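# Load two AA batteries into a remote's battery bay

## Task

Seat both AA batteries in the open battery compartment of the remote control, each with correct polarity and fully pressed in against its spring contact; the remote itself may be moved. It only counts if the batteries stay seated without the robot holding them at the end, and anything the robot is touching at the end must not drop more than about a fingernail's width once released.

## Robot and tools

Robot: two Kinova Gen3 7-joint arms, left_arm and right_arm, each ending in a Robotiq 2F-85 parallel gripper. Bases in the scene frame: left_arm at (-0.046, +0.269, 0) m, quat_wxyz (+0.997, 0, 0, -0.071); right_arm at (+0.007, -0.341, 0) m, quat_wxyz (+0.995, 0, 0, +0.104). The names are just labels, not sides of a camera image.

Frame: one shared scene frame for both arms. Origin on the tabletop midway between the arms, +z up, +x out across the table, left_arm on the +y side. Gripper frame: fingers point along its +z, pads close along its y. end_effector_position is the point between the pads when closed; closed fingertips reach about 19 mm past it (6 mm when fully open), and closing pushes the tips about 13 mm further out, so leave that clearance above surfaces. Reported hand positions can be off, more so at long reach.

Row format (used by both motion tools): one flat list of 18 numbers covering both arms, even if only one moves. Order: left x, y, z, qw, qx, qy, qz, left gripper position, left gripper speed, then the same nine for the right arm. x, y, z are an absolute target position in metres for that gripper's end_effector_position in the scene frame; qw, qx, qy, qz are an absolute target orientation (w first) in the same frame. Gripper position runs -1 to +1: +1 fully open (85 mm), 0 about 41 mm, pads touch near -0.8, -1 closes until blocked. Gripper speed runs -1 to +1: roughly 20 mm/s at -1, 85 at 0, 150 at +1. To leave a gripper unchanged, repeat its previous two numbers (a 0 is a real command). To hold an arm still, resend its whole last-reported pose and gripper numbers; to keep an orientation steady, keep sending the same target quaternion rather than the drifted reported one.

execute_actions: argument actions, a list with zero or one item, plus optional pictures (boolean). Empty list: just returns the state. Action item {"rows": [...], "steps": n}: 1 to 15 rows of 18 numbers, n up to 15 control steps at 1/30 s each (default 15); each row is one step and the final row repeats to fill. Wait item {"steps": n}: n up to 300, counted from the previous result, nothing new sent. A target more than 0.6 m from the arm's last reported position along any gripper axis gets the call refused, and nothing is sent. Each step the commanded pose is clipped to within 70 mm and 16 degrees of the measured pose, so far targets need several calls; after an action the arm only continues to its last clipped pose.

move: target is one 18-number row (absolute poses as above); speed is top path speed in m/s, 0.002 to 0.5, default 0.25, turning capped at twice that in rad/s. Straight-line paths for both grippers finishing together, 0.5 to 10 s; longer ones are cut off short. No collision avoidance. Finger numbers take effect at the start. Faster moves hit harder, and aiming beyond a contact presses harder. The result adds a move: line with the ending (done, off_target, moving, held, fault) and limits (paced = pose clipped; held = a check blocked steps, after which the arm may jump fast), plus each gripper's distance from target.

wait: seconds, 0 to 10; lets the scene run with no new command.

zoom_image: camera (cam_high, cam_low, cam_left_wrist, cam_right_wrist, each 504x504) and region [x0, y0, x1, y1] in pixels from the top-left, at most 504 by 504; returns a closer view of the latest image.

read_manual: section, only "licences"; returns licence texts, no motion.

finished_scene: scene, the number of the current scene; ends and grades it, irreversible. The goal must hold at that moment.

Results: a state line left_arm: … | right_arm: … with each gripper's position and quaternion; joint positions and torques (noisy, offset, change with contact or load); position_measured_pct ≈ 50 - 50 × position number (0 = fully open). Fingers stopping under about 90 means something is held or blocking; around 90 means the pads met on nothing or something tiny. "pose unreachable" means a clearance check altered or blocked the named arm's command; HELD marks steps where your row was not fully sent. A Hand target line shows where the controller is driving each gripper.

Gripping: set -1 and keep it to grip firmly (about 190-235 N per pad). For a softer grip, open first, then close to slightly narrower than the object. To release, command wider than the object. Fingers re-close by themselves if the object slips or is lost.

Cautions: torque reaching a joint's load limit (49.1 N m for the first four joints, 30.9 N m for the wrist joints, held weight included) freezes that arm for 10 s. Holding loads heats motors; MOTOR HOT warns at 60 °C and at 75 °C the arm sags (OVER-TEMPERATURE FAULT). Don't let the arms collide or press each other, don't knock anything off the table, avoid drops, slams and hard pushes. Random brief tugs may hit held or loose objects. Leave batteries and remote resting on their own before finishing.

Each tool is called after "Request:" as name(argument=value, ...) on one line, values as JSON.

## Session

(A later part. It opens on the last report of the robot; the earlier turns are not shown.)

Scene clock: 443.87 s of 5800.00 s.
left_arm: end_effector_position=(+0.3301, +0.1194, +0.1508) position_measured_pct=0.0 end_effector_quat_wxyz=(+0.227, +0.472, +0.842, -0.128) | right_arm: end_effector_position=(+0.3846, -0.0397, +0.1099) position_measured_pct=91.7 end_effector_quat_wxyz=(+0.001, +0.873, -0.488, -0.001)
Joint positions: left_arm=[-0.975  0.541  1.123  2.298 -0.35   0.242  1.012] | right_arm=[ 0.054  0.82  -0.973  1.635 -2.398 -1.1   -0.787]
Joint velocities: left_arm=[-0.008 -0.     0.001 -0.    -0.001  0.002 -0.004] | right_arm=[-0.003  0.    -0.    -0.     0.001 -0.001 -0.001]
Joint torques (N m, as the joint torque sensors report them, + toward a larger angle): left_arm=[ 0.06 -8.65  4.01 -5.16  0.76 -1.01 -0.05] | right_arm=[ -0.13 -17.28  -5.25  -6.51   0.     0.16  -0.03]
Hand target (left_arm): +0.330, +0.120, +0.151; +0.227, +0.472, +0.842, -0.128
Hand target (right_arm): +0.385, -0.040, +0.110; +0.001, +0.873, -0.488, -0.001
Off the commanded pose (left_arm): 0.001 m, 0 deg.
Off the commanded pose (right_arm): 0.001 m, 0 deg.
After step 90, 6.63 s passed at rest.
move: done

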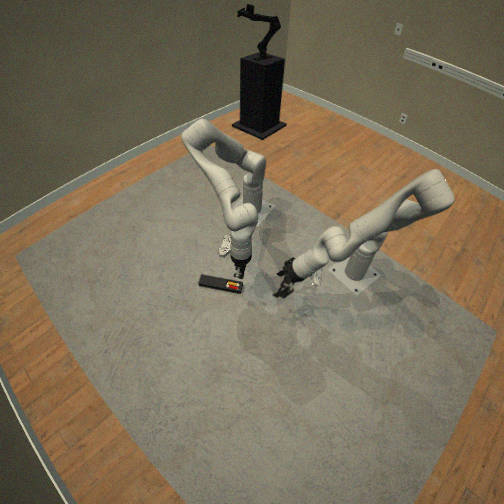

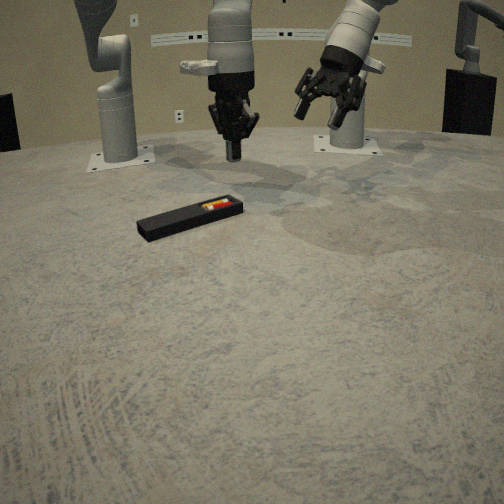

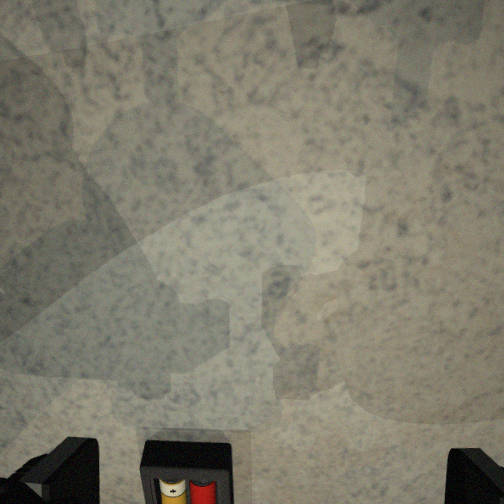

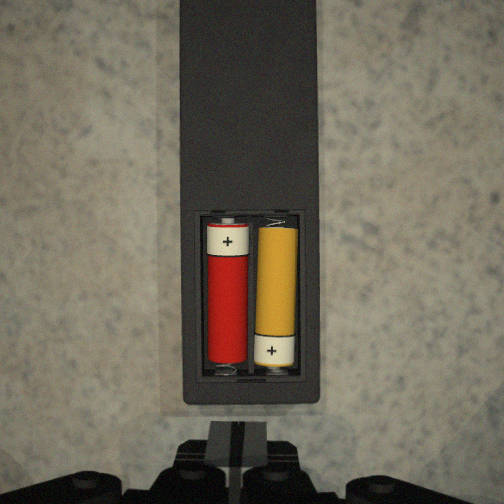

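Request:
move(target=[0.33,0.2,0.15,0.226,0.472,0.842,-0.127,1,0,0.407,-0.084,0.06,0,0.872,-0.489,0,-1,0], speed=0.08)

Request:
move(target=[0.33,0.2,0.15,0.226,0.472,0.842,-0.127,1,0,0.407,-0.084,0.036,0,0.872,-0.489,0,-1,0], speed=0.015)

Request:
zoom_image(camera="cam_low", region=[180, 160, 260, 225])

Scene clock: 459.70 s of 5800.00 s.
left_arm: end_effector_position=(+0.3298, +0.1996, +0.1501) position_measured_pct=0.0 end_effector_quat_wxyz=(+0.226, +0.473, +0.842, -0.127) | right_arm: end_effector_position=(+0.4071, -0.0838, +0.0600) position_measured_pct=91.7 end_effector_quat_wxyz=(-0.000, +0.872, -0.489, +0.000)
Joint positions: left_arm=[-1.284  0.638  1.241  2.282 -0.395  0.372  0.841] | right_arm=[ 0.137  0.882 -0.92   1.709 -2.314 -0.988 -0.758]
Joint velocities: left_arm=[-0.011  0.004  0.001 -0.002  0.003  0.001 -0.004] | right_arm=[ 0.001  0.001  0.     0.    -0.001 -0.     0.001]
Joint torques (N m, as the joint torque sensors report them, + toward a larger angle): left_arm=[ 0.42 -8.1   4.32 -4.84  0.81 -1.18 -0.19] | right_arm=[ -0.26 -17.52  -5.48  -5.59   0.22  -0.12   0.03]
Hand target (left_arm): +0.330, +0.200, +0.150; +0.226, +0.472, +0.842, -0.127
Hand target (right_arm): +0.407, -0.084, +0.060; -0.000, +0.872, -0.489, +0.000
Off the commanded pose (left_arm): 0.000 m, 0 deg.
Off the commanded pose (right_arm): 0.000 m, 0 deg.
After step 90, 11.47 s passed at rest.
move: done

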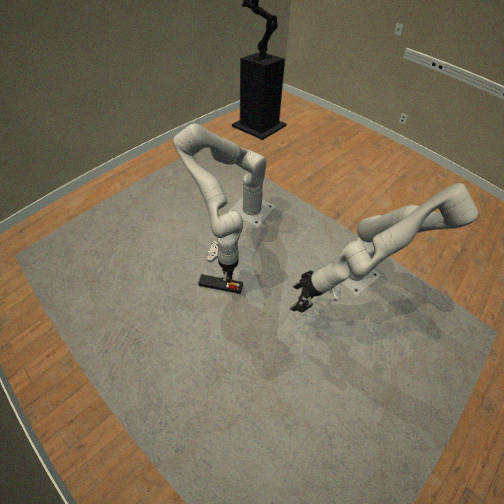

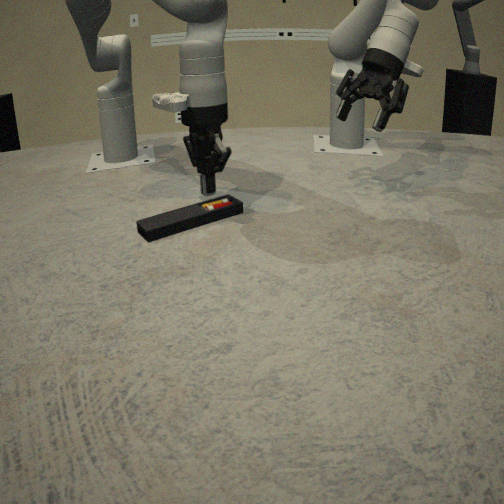

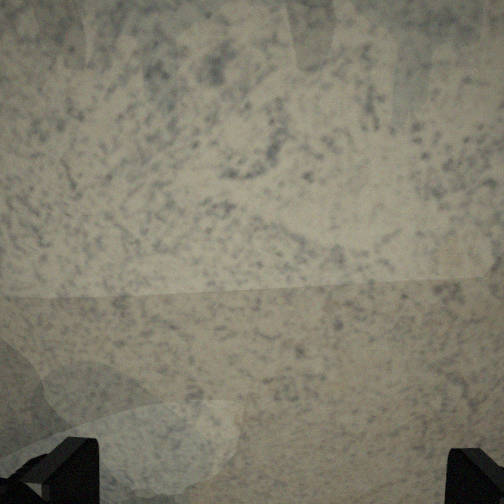

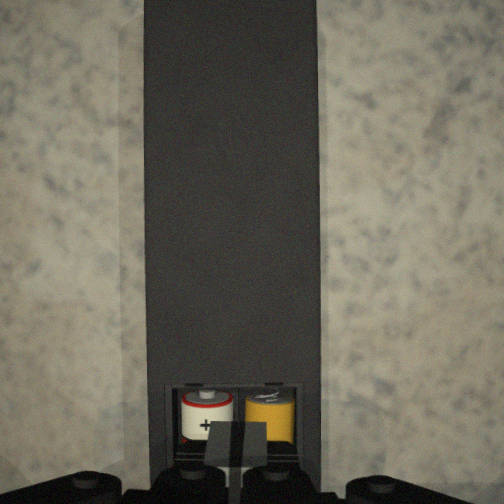

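Scene clock: 461.53 s of 5800.00 s.
left_arm: end_effector_position=(+0.3300, +0.2000, +0.1500) position_measured_pct=0.0 end_effector_quat_wxyz=(+0.226, +0.472, +0.842, -0.127) | right_arm: end_effector_position=(+0.4078, -0.0833, +0.0393) position_measured_pct=91.7 end_effector_quat_wxyz=(-0.002, +0.872, -0.489, +0.002)
Joint positions: left_arm=[-1.284  0.638  1.241  2.281 -0.395  0.373  0.841] | right_arm=[ 0.122  0.913 -0.893  1.723 -2.274 -0.945 -0.787]
Joint velocities: left_arm=[ 0.    -0.002 -0.     0.     0.002 -0.    -0.001] | right_arm=[-0.001  0.001  0.001  0.     0.001  0.001 -0.001]
Joint torques (N m, as the joint torque sensors report them, + toward a larger angle): left_arm=[-0.03 -8.39  4.48 -4.94  0.8  -1.01  0.18] | right_arm=[ -0.23 -12.65  -3.22  -4.9    0.71   1.2    0.03]
Hand target (left_arm): +0.330, +0.200, +0.150; +0.226, +0.472, +0.842, -0.127
Hand target (right_arm): +0.407, -0.084, +0.036; -0.000, +0.872, -0.489, -0.000
Off the commanded pose (left_arm): 0.000 m, 0 deg.
Off the commanded pose (right_arm): 0.003 m, 0 deg.
move: done

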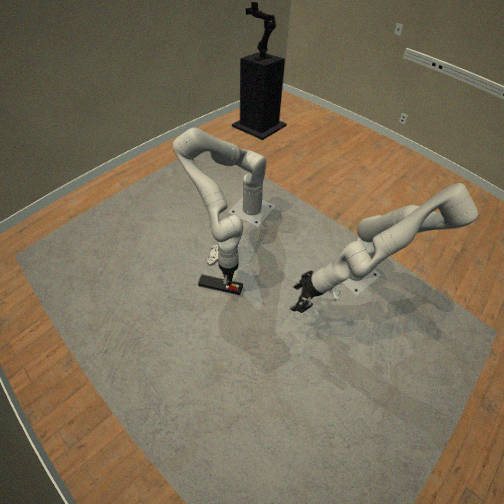

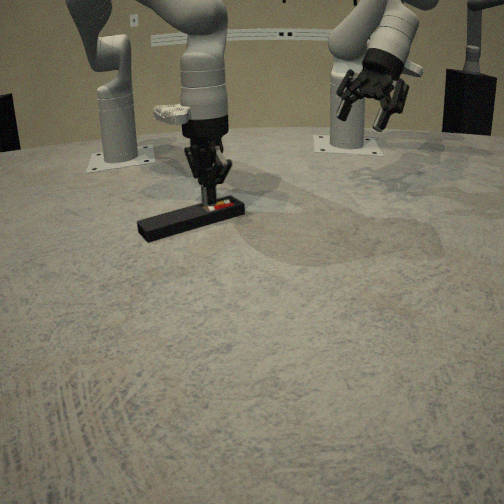

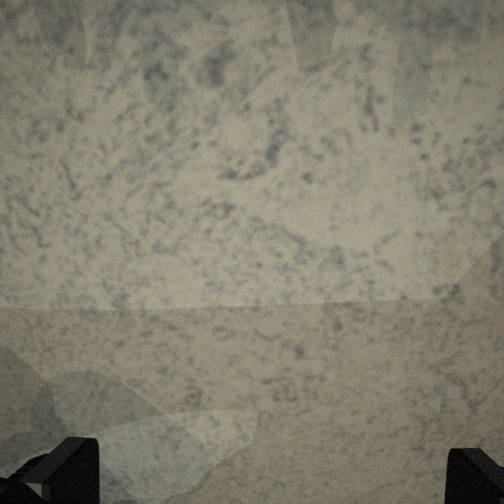

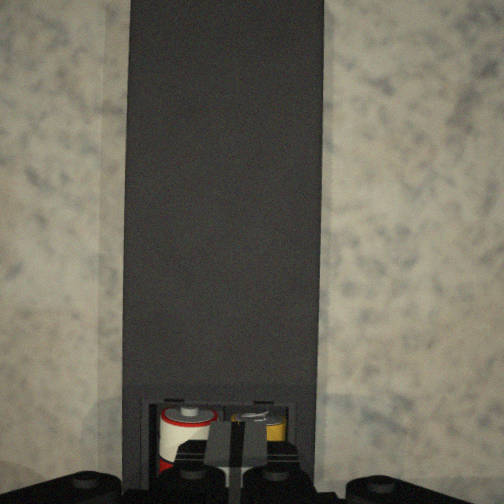

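Region (180, 160, 260, 225) of cam_low's 504x504 image, scaled by 6.300, with more detail than that image has; it fills the top 410 rows of this view, and the rest is white.

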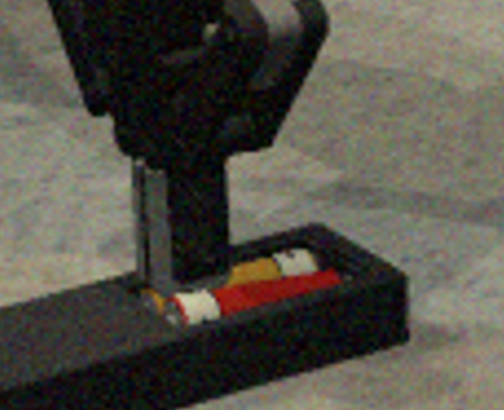

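Request:
move(target=[0.33,0.2,0.15,0.226,0.472,0.842,-0.127,1,0,0.411,-0.072,0.052,0,0.872,-0.489,0,-1,0], speed=0.03)

Request:
move(target=[0.33,0.2,0.15,0.226,0.472,0.842,-0.127,1,0,0.411,-0.072,0.035,0,0.872,-0.489,0,-1,0], speed=0.015)

Request:
zoom_image(camera="cam_low", region=[180, 160, 260, 225])

Scene clock: 471.30 s of 5800.00 s.
left_arm: end_effector_position=(+0.3300, +0.2000, +0.1500) position_measured_pct=0.0 end_effector_quat_wxyz=(+0.226, +0.472, +0.842, -0.127) | right_arm: end_effector_position=(+0.4110, -0.0721, +0.0520) position_measured_pct=91.7 end_effector_quat_wxyz=(+0.000, +0.872, -0.489, +0.000)
Joint positions: left_arm=[-1.284  0.638  1.241  2.281 -0.395  0.373  0.841] | right_arm=[ 0.107  0.908 -0.908  1.679 -2.304 -0.99  -0.768]
Joint velocities: left_arm=[-0.     0.     0.    -0.     0.003 -0.    -0.   ] | right_arm=[-0.001 -0.    -0.001 -0.003 -0.001 -0.001  0.001]
Joint torques (N m, as the joint torque sensors report them, + toward a larger angle): left_arm=[-0.13 -8.21  4.43 -4.74  0.8  -0.9   0.08] | right_arm=[  0.3  -17.95  -5.54  -5.91   0.18   0.23  -0.31]
Hand target (left_arm): +0.330, +0.200, +0.150; +0.226, +0.472, +0.842, -0.127
Hand target (right_arm): +0.411, -0.072, +0.052; +0.000, +0.872, -0.489, -0.000
Off the commanded pose (left_arm): 0.000 m, 0 deg.
Off the commanded pose (right_arm): 0.000 m, 0 deg.
After step 90, 5.93 s passed at rest.
move: done

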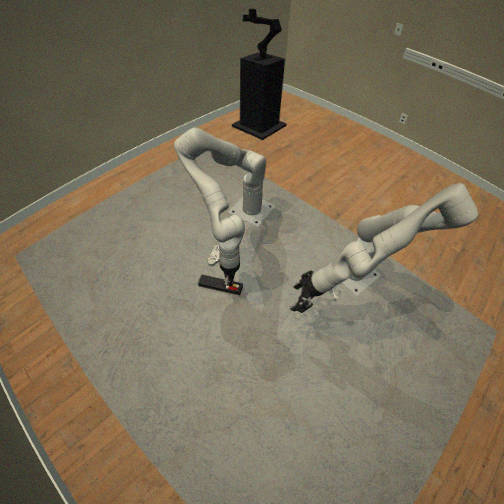

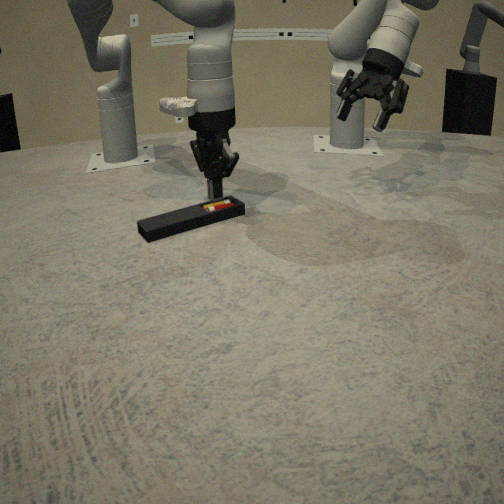

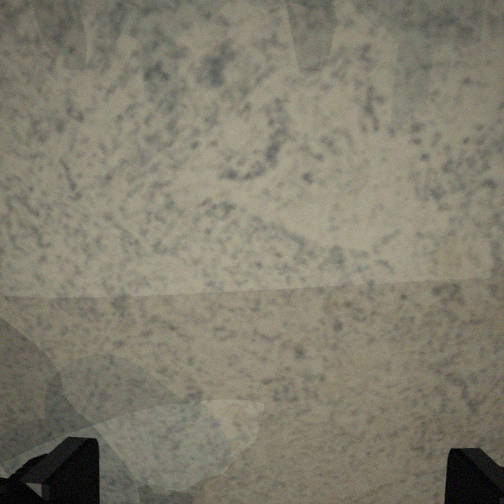

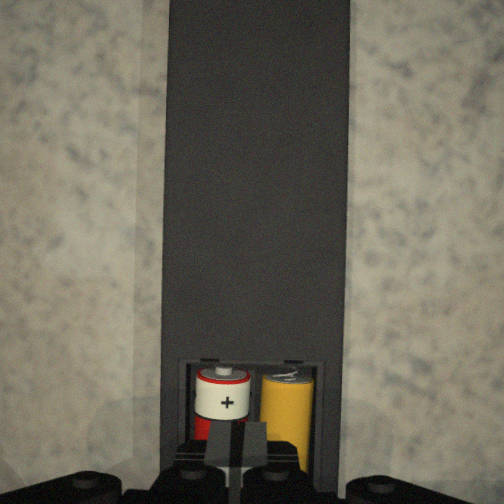

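Scene clock: 472.67 s of 5800.00 s.
left_arm: end_effector_position=(+0.3300, +0.2000, +0.1500) position_measured_pct=0.0 end_effector_quat_wxyz=(+0.226, +0.472, +0.842, -0.127) | right_arm: end_effector_position=(+0.4132, -0.0706, +0.0393) position_measured_pct=91.7 end_effector_quat_wxyz=(-0.003, +0.872, -0.489, +0.003)
Joint positions: left_arm=[-1.284  0.638  1.241  2.281 -0.395  0.373  0.841] | right_arm=[ 0.097  0.927 -0.891  1.686 -2.276 -0.961 -0.788]
Joint velocities: left_arm=[ 0.001 -0.001 -0.     0.001 -0.001 -0.001  0.002] | right_arm=[ 0.001 -0.001 -0.     0.001  0.002 -0.001 -0.002]
Joint torques (N m, as the joint torque sensors report them, + toward a larger angle): left_arm=[-0.03 -8.1   4.63 -4.36  1.03 -1.02  0.18] | right_arm=[ -0.97 -12.15  -3.25  -3.54   0.46   0.59  -0.06]
Hand target (left_arm): +0.330, +0.200, +0.150; +0.226, +0.472, +0.842, -0.127
Hand target (right_arm): +0.411, -0.072, +0.035; -0.000, +0.872, -0.489, -0.000
Off the commanded pose (left_arm): 0.000 m, 0 deg.
Off the commanded pose (right_arm): 0.005 m, 0 deg.
move: off_target (right_arm)

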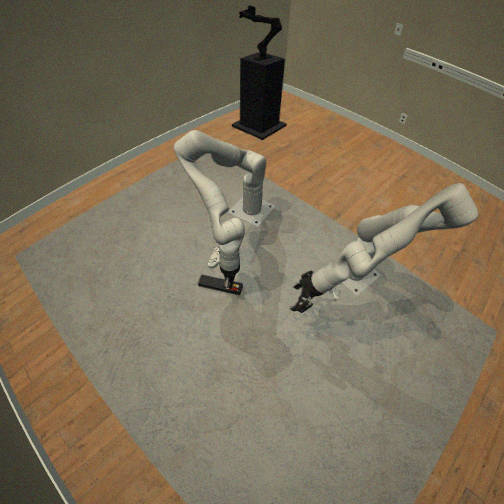

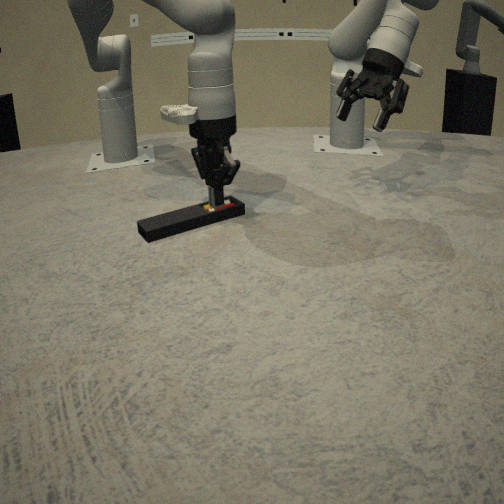

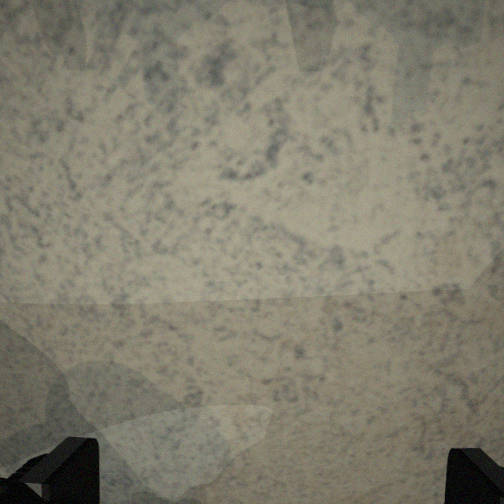

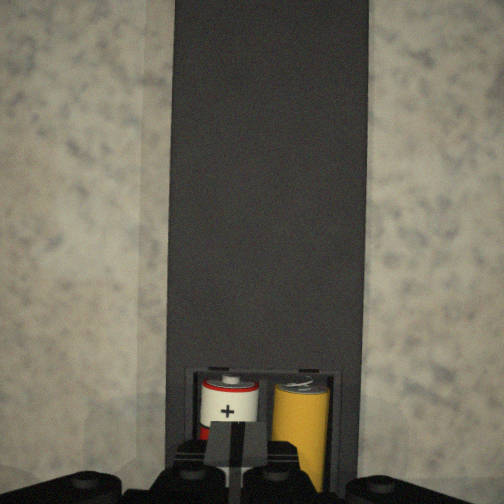

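Region (180, 160, 260, 225) of cam_low's 504x504 image, scaled by 6.300, with more detail than that image has; it fills the top 410 rows of this view, and the rest is white.

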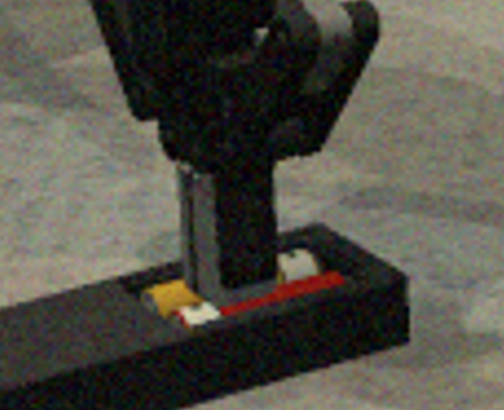

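Request:
move(target=[0.33,0.2,0.15,0.226,0.472,0.842,-0.127,1,0,0.405,-0.068,0.052,0,0.872,-0.489,0,-1,0], speed=0.03)

Request:
move(target=[0.33,0.2,0.15,0.226,0.472,0.842,-0.127,1,0,0.393,-0.062,0.052,0,0.872,-0.489,0,-1,0], speed=0.03)

Request:
move(target=[0.33,0.2,0.15,0.226,0.472,0.842,-0.127,1,0,0.393,-0.062,0.037,0,0.872,-0.489,0,-1,0], speed=0.015)

Request:
zoom_image(camera="cam_low", region=[180, 160, 260, 225])

Request:
move(target=[0.33,0.2,0.15,0.226,0.472,0.842,-0.127,1,0,0.385,-0.045,0.13,0,0.872,-0.489,0,-1,0], speed=0.1)

Request:
zoom_image(camera="cam_low", region=[190, 185, 250, 225])

Scene clock: 488.50 s of 5800.00 s.
left_arm: end_effector_position=(+0.3300, +0.2000, +0.1500) position_measured_pct=0.0 end_effector_quat_wxyz=(+0.226, +0.472, +0.842, -0.127) | right_arm: end_effector_position=(+0.4050, -0.0680, +0.0519) position_measured_pct=91.7 end_effector_quat_wxyz=(+0.000, +0.872, -0.489, -0.000)
Joint positions: left_arm=[-1.284  0.638  1.241  2.281 -0.395  0.373  0.841] | right_arm=[ 0.095  0.905 -0.909  1.688 -2.303 -0.985 -0.786]
Joint velocities: left_arm=[-0.001 -0.     0.    -0.    -0.001 -0.001 -0.001] | right_arm=[ 0.003 -0.002 -0.     0.    -0.001 -0.002 -0.001]
Joint torques (N m, as the joint torque sensors report them, + toward a larger angle): left_arm=[ 0.39 -8.24  4.54 -4.8   1.06 -0.75  0.11] | right_arm=[  0.18 -17.78  -5.43  -5.35   0.     0.15  -0.12]
Hand target (left_arm): +0.330, +0.200, +0.150; +0.226, +0.472, +0.842, -0.127
Hand target (right_arm): +0.405, -0.068, +0.052; -0.000, +0.872, -0.489, -0.000
Off the commanded pose (left_arm): 0.000 m, 0 deg.
Off the commanded pose (right_arm): 0.000 m, 0 deg.
After step 90, 12.07 s passed at rest.
move: done

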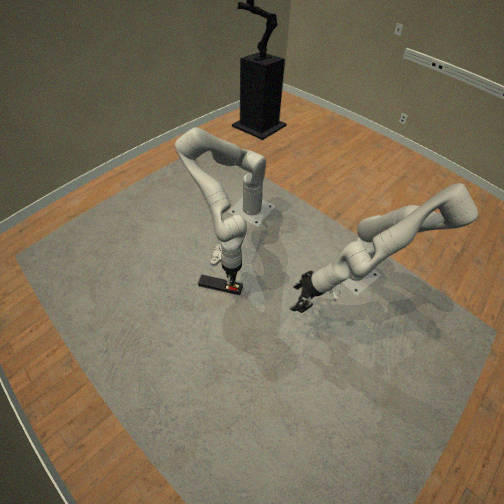

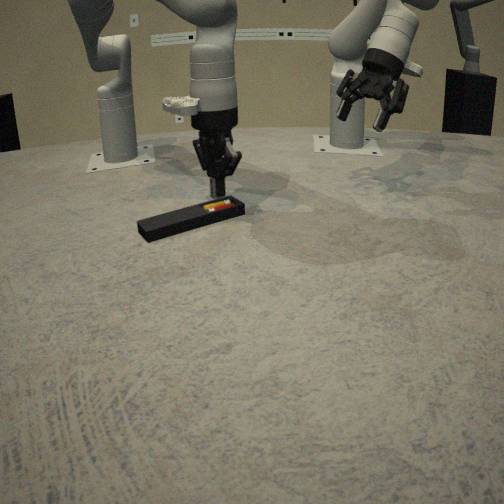

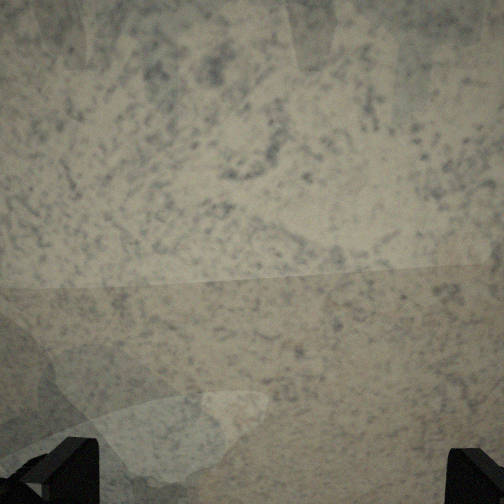

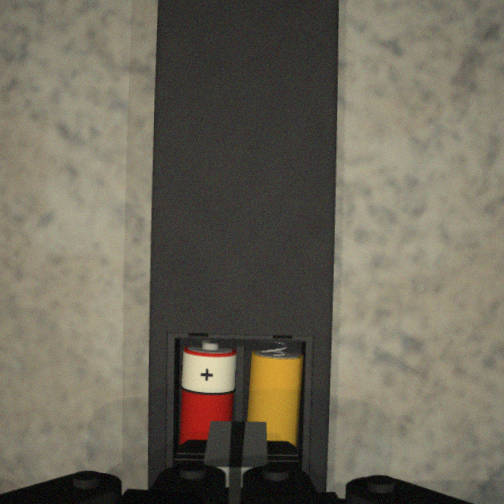

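Scene clock: 489.23 s of 5800.00 s.
left_arm: end_effector_position=(+0.3300, +0.2000, +0.1500) position_measured_pct=0.0 end_effector_quat_wxyz=(+0.226, +0.472, +0.842, -0.127) | right_arm: end_effector_position=(+0.3930, -0.0621, +0.0520) position_measured_pct=91.7 end_effector_quat_wxyz=(+0.000, +0.872, -0.489, -0.000)
Joint positions: left_arm=[-1.284  0.638  1.241  2.281 -0.395  0.373  0.841] | right_arm=[ 0.077  0.895 -0.909  1.712 -2.302 -0.973 -0.82 ]
Joint velocities: left_arm=[ 0.001  0.    -0.001  0.001 -0.001 -0.001  0.   ] | right_arm=[-0.001 -0.002  0.     0.001  0.001 -0.001 -0.002]
Joint torques (N m, as the joint torque sensors report them, + toward a larger angle): left_arm=[ 0.17 -8.65  4.46 -4.91  0.96 -1.1   0.21] | right_arm=[ -0.12 -18.08  -5.04  -5.8    0.15   0.15  -0.11]
Hand target (left_arm): +0.330, +0.200, +0.150; +0.226, +0.472, +0.842, -0.127
Hand target (right_arm): +0.393, -0.062, +0.052; -0.000, +0.872, -0.489, -0.000
Off the commanded pose (left_arm): 0.000 m, 0 deg.
Off the commanded pose (right_arm): 0.000 m, 0 deg.
move: done

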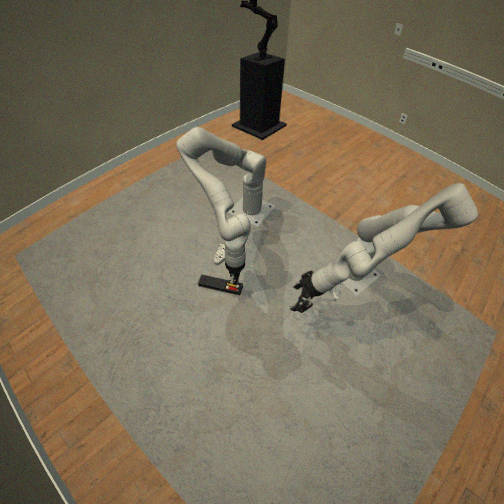

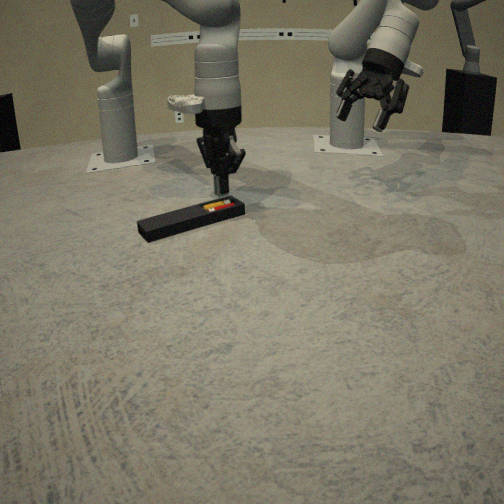

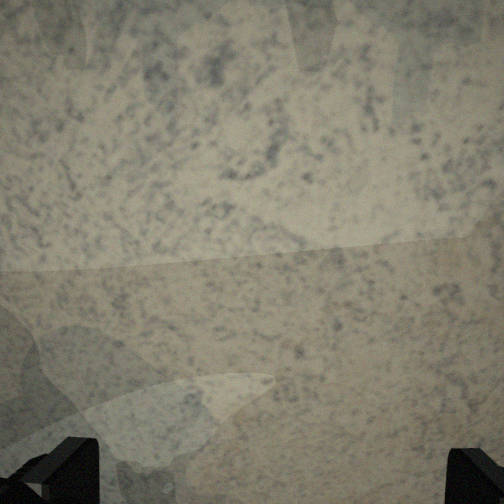

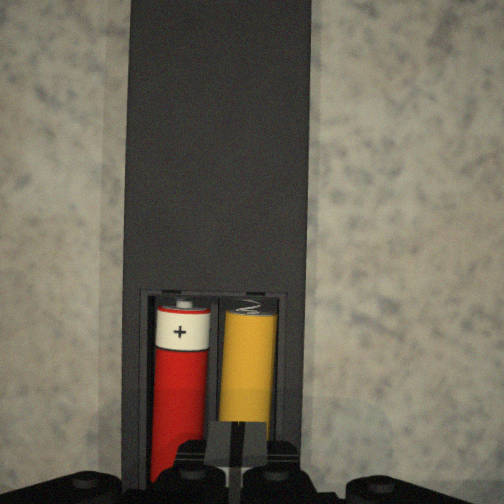

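Scene clock: 490.47 s of 5800.00 s.
left_arm: end_effector_position=(+0.3300, +0.2000, +0.1500) position_measured_pct=0.0 end_effector_quat_wxyz=(+0.226, +0.472, +0.842, -0.127) | right_arm: end_effector_position=(+0.3935, -0.0615, +0.0394) position_measured_pct=91.7 end_effector_quat_wxyz=(-0.001, +0.872, -0.489, +0.001)
Joint positions: left_arm=[-1.284  0.638  1.241  2.281 -0.395  0.373  0.841] | right_arm=[ 0.067  0.914 -0.892  1.72  -2.277 -0.947 -0.838]
Joint velocities: left_arm=[-0.001 -0.    -0.     0.     0.001 -0.002  0.   ] | right_arm=[-0.002  0.    -0.     0.     0.002  0.    -0.001]
Joint torques (N m, as the joint torque sensors report them, + toward a larger angle): left_arm=[-0.04 -8.45  4.36 -4.96  0.63 -0.96  0.17] | right_arm=[ -0.47 -14.03  -3.89  -5.03   0.75   1.02  -0.1 ]
Hand target (left_arm): +0.330, +0.200, +0.150; +0.226, +0.472, +0.842, -0.127
Hand target (right_arm): +0.393, -0.062, +0.037; -0.000, +0.872, -0.489, -0.000
Off the commanded pose (left_arm): 0.000 m, 0 deg.
Off the commanded pose (right_arm): 0.002 m, 0 deg.
move: done

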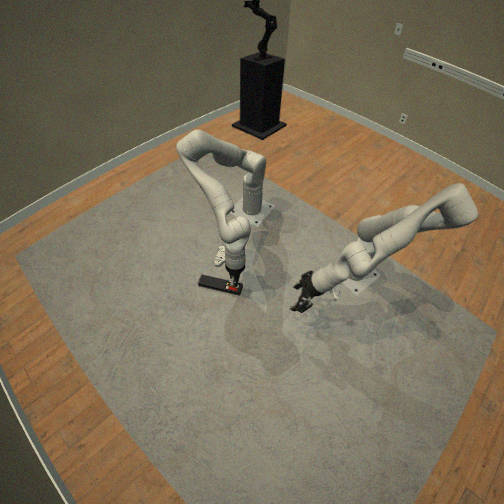

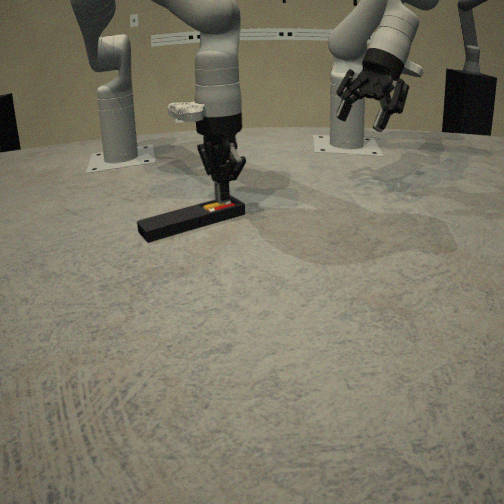

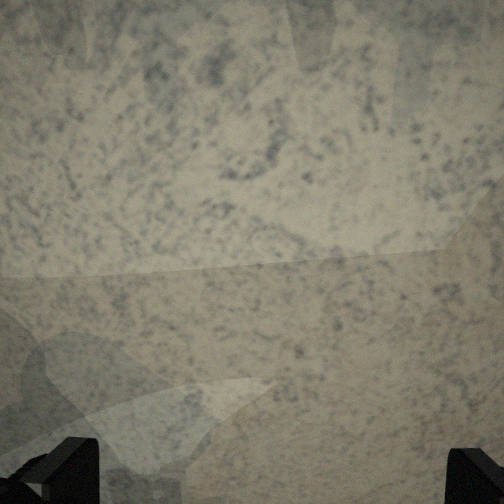

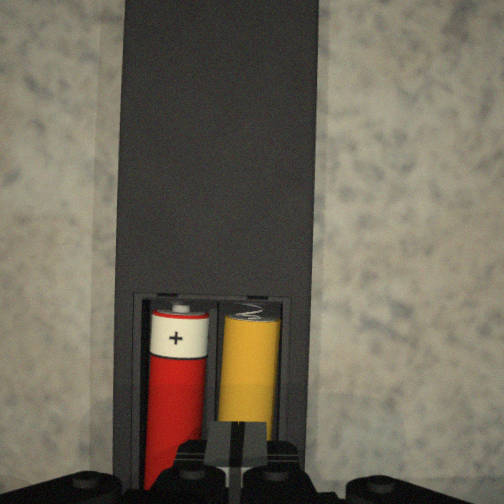

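Region (180, 160, 260, 225) of cam_low's 504x504 image, scaled by 6.300, with more detail than that image has; it fills the top 410 rows of this view, and the rest is white.

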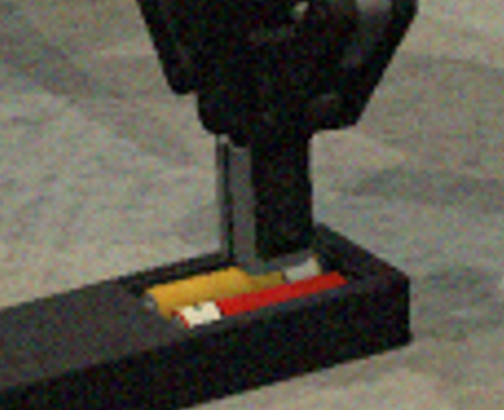

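Scene clock: 491.73 s of 5800.00 s.
left_arm: end_effector_position=(+0.3300, +0.2000, +0.1500) position_measured_pct=0.0 end_effector_quat_wxyz=(+0.226, +0.472, +0.842, -0.127) | right_arm: end_effector_position=(+0.3850, -0.0451, +0.1299) position_measured_pct=91.7 end_effector_quat_wxyz=(+0.000, +0.872, -0.489, -0.000)
Joint positions: left_arm=[-1.284  0.638  1.241  2.281 -0.395  0.373  0.841] | right_arm=[ 0.078  0.786 -0.995  1.627 -2.427 -1.133 -0.762]
Joint velocities: left_arm=[ 0.001  0.001  0.    -0.001  0.001  0.    -0.001] | right_arm=[-0.001 -0.002 -0.    -0.001 -0.001 -0.003  0.   ]
Joint torques (N m, as the joint torque sensors report them, + toward a larger angle): left_arm=[-0.08 -8.4   4.48 -4.87  0.96 -0.95  0.05] | right_arm=[  0.16 -17.02  -5.4   -6.91   0.29   0.17  -0.14]
Hand target (left_arm): +0.330, +0.200, +0.150; +0.226, +0.472, +0.842, -0.127
Hand target (right_arm): +0.385, -0.045, +0.130; +0.000, +0.872, -0.489, +0.000
Off the commanded pose (left_arm): 0.000 m, 0 deg.
Off the commanded pose (right_arm): 0.000 m, 0 deg.
move: done

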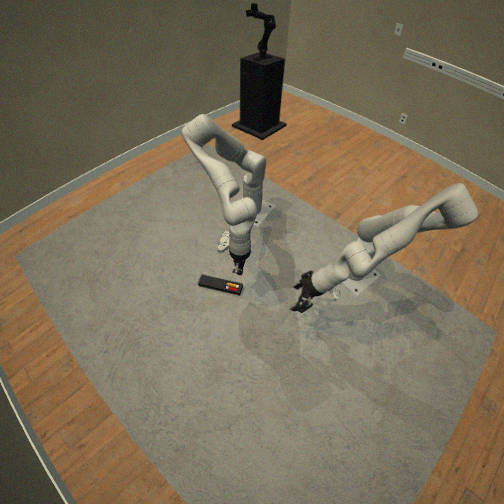

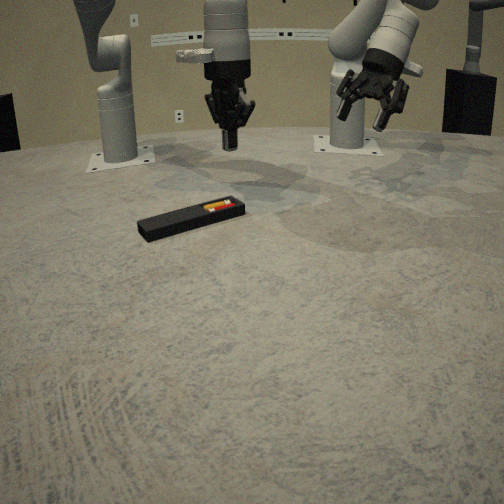

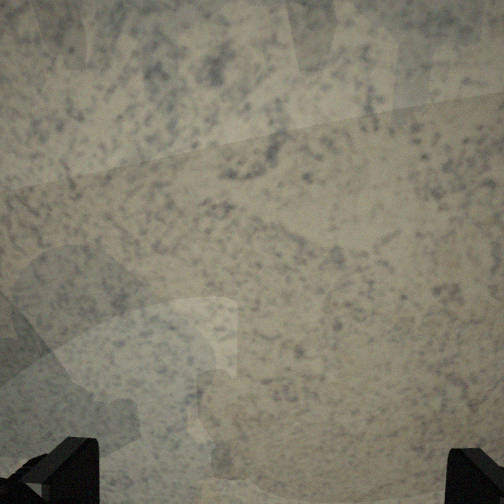

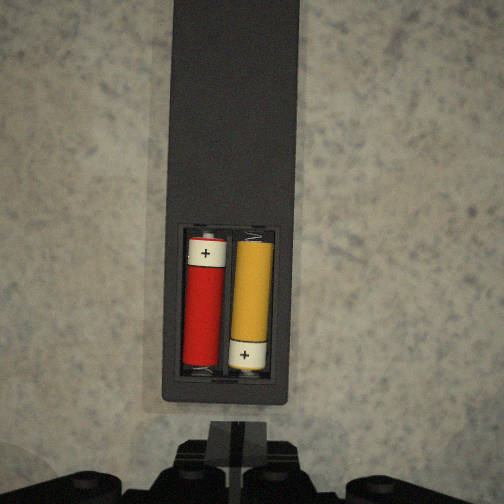

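Region (190, 185, 250, 225) of cam_low's 504x504 image, scaled by 8.400, with more detail than that image has.

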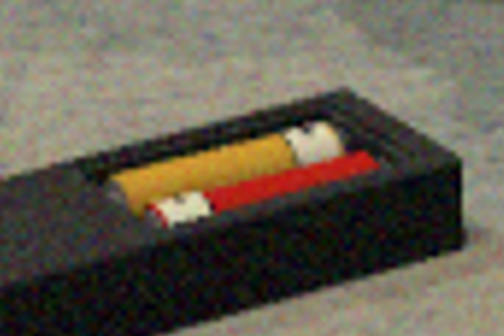

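Both seated.

Request:
finished_scene(scene=1)

The scene is finished: the task was done.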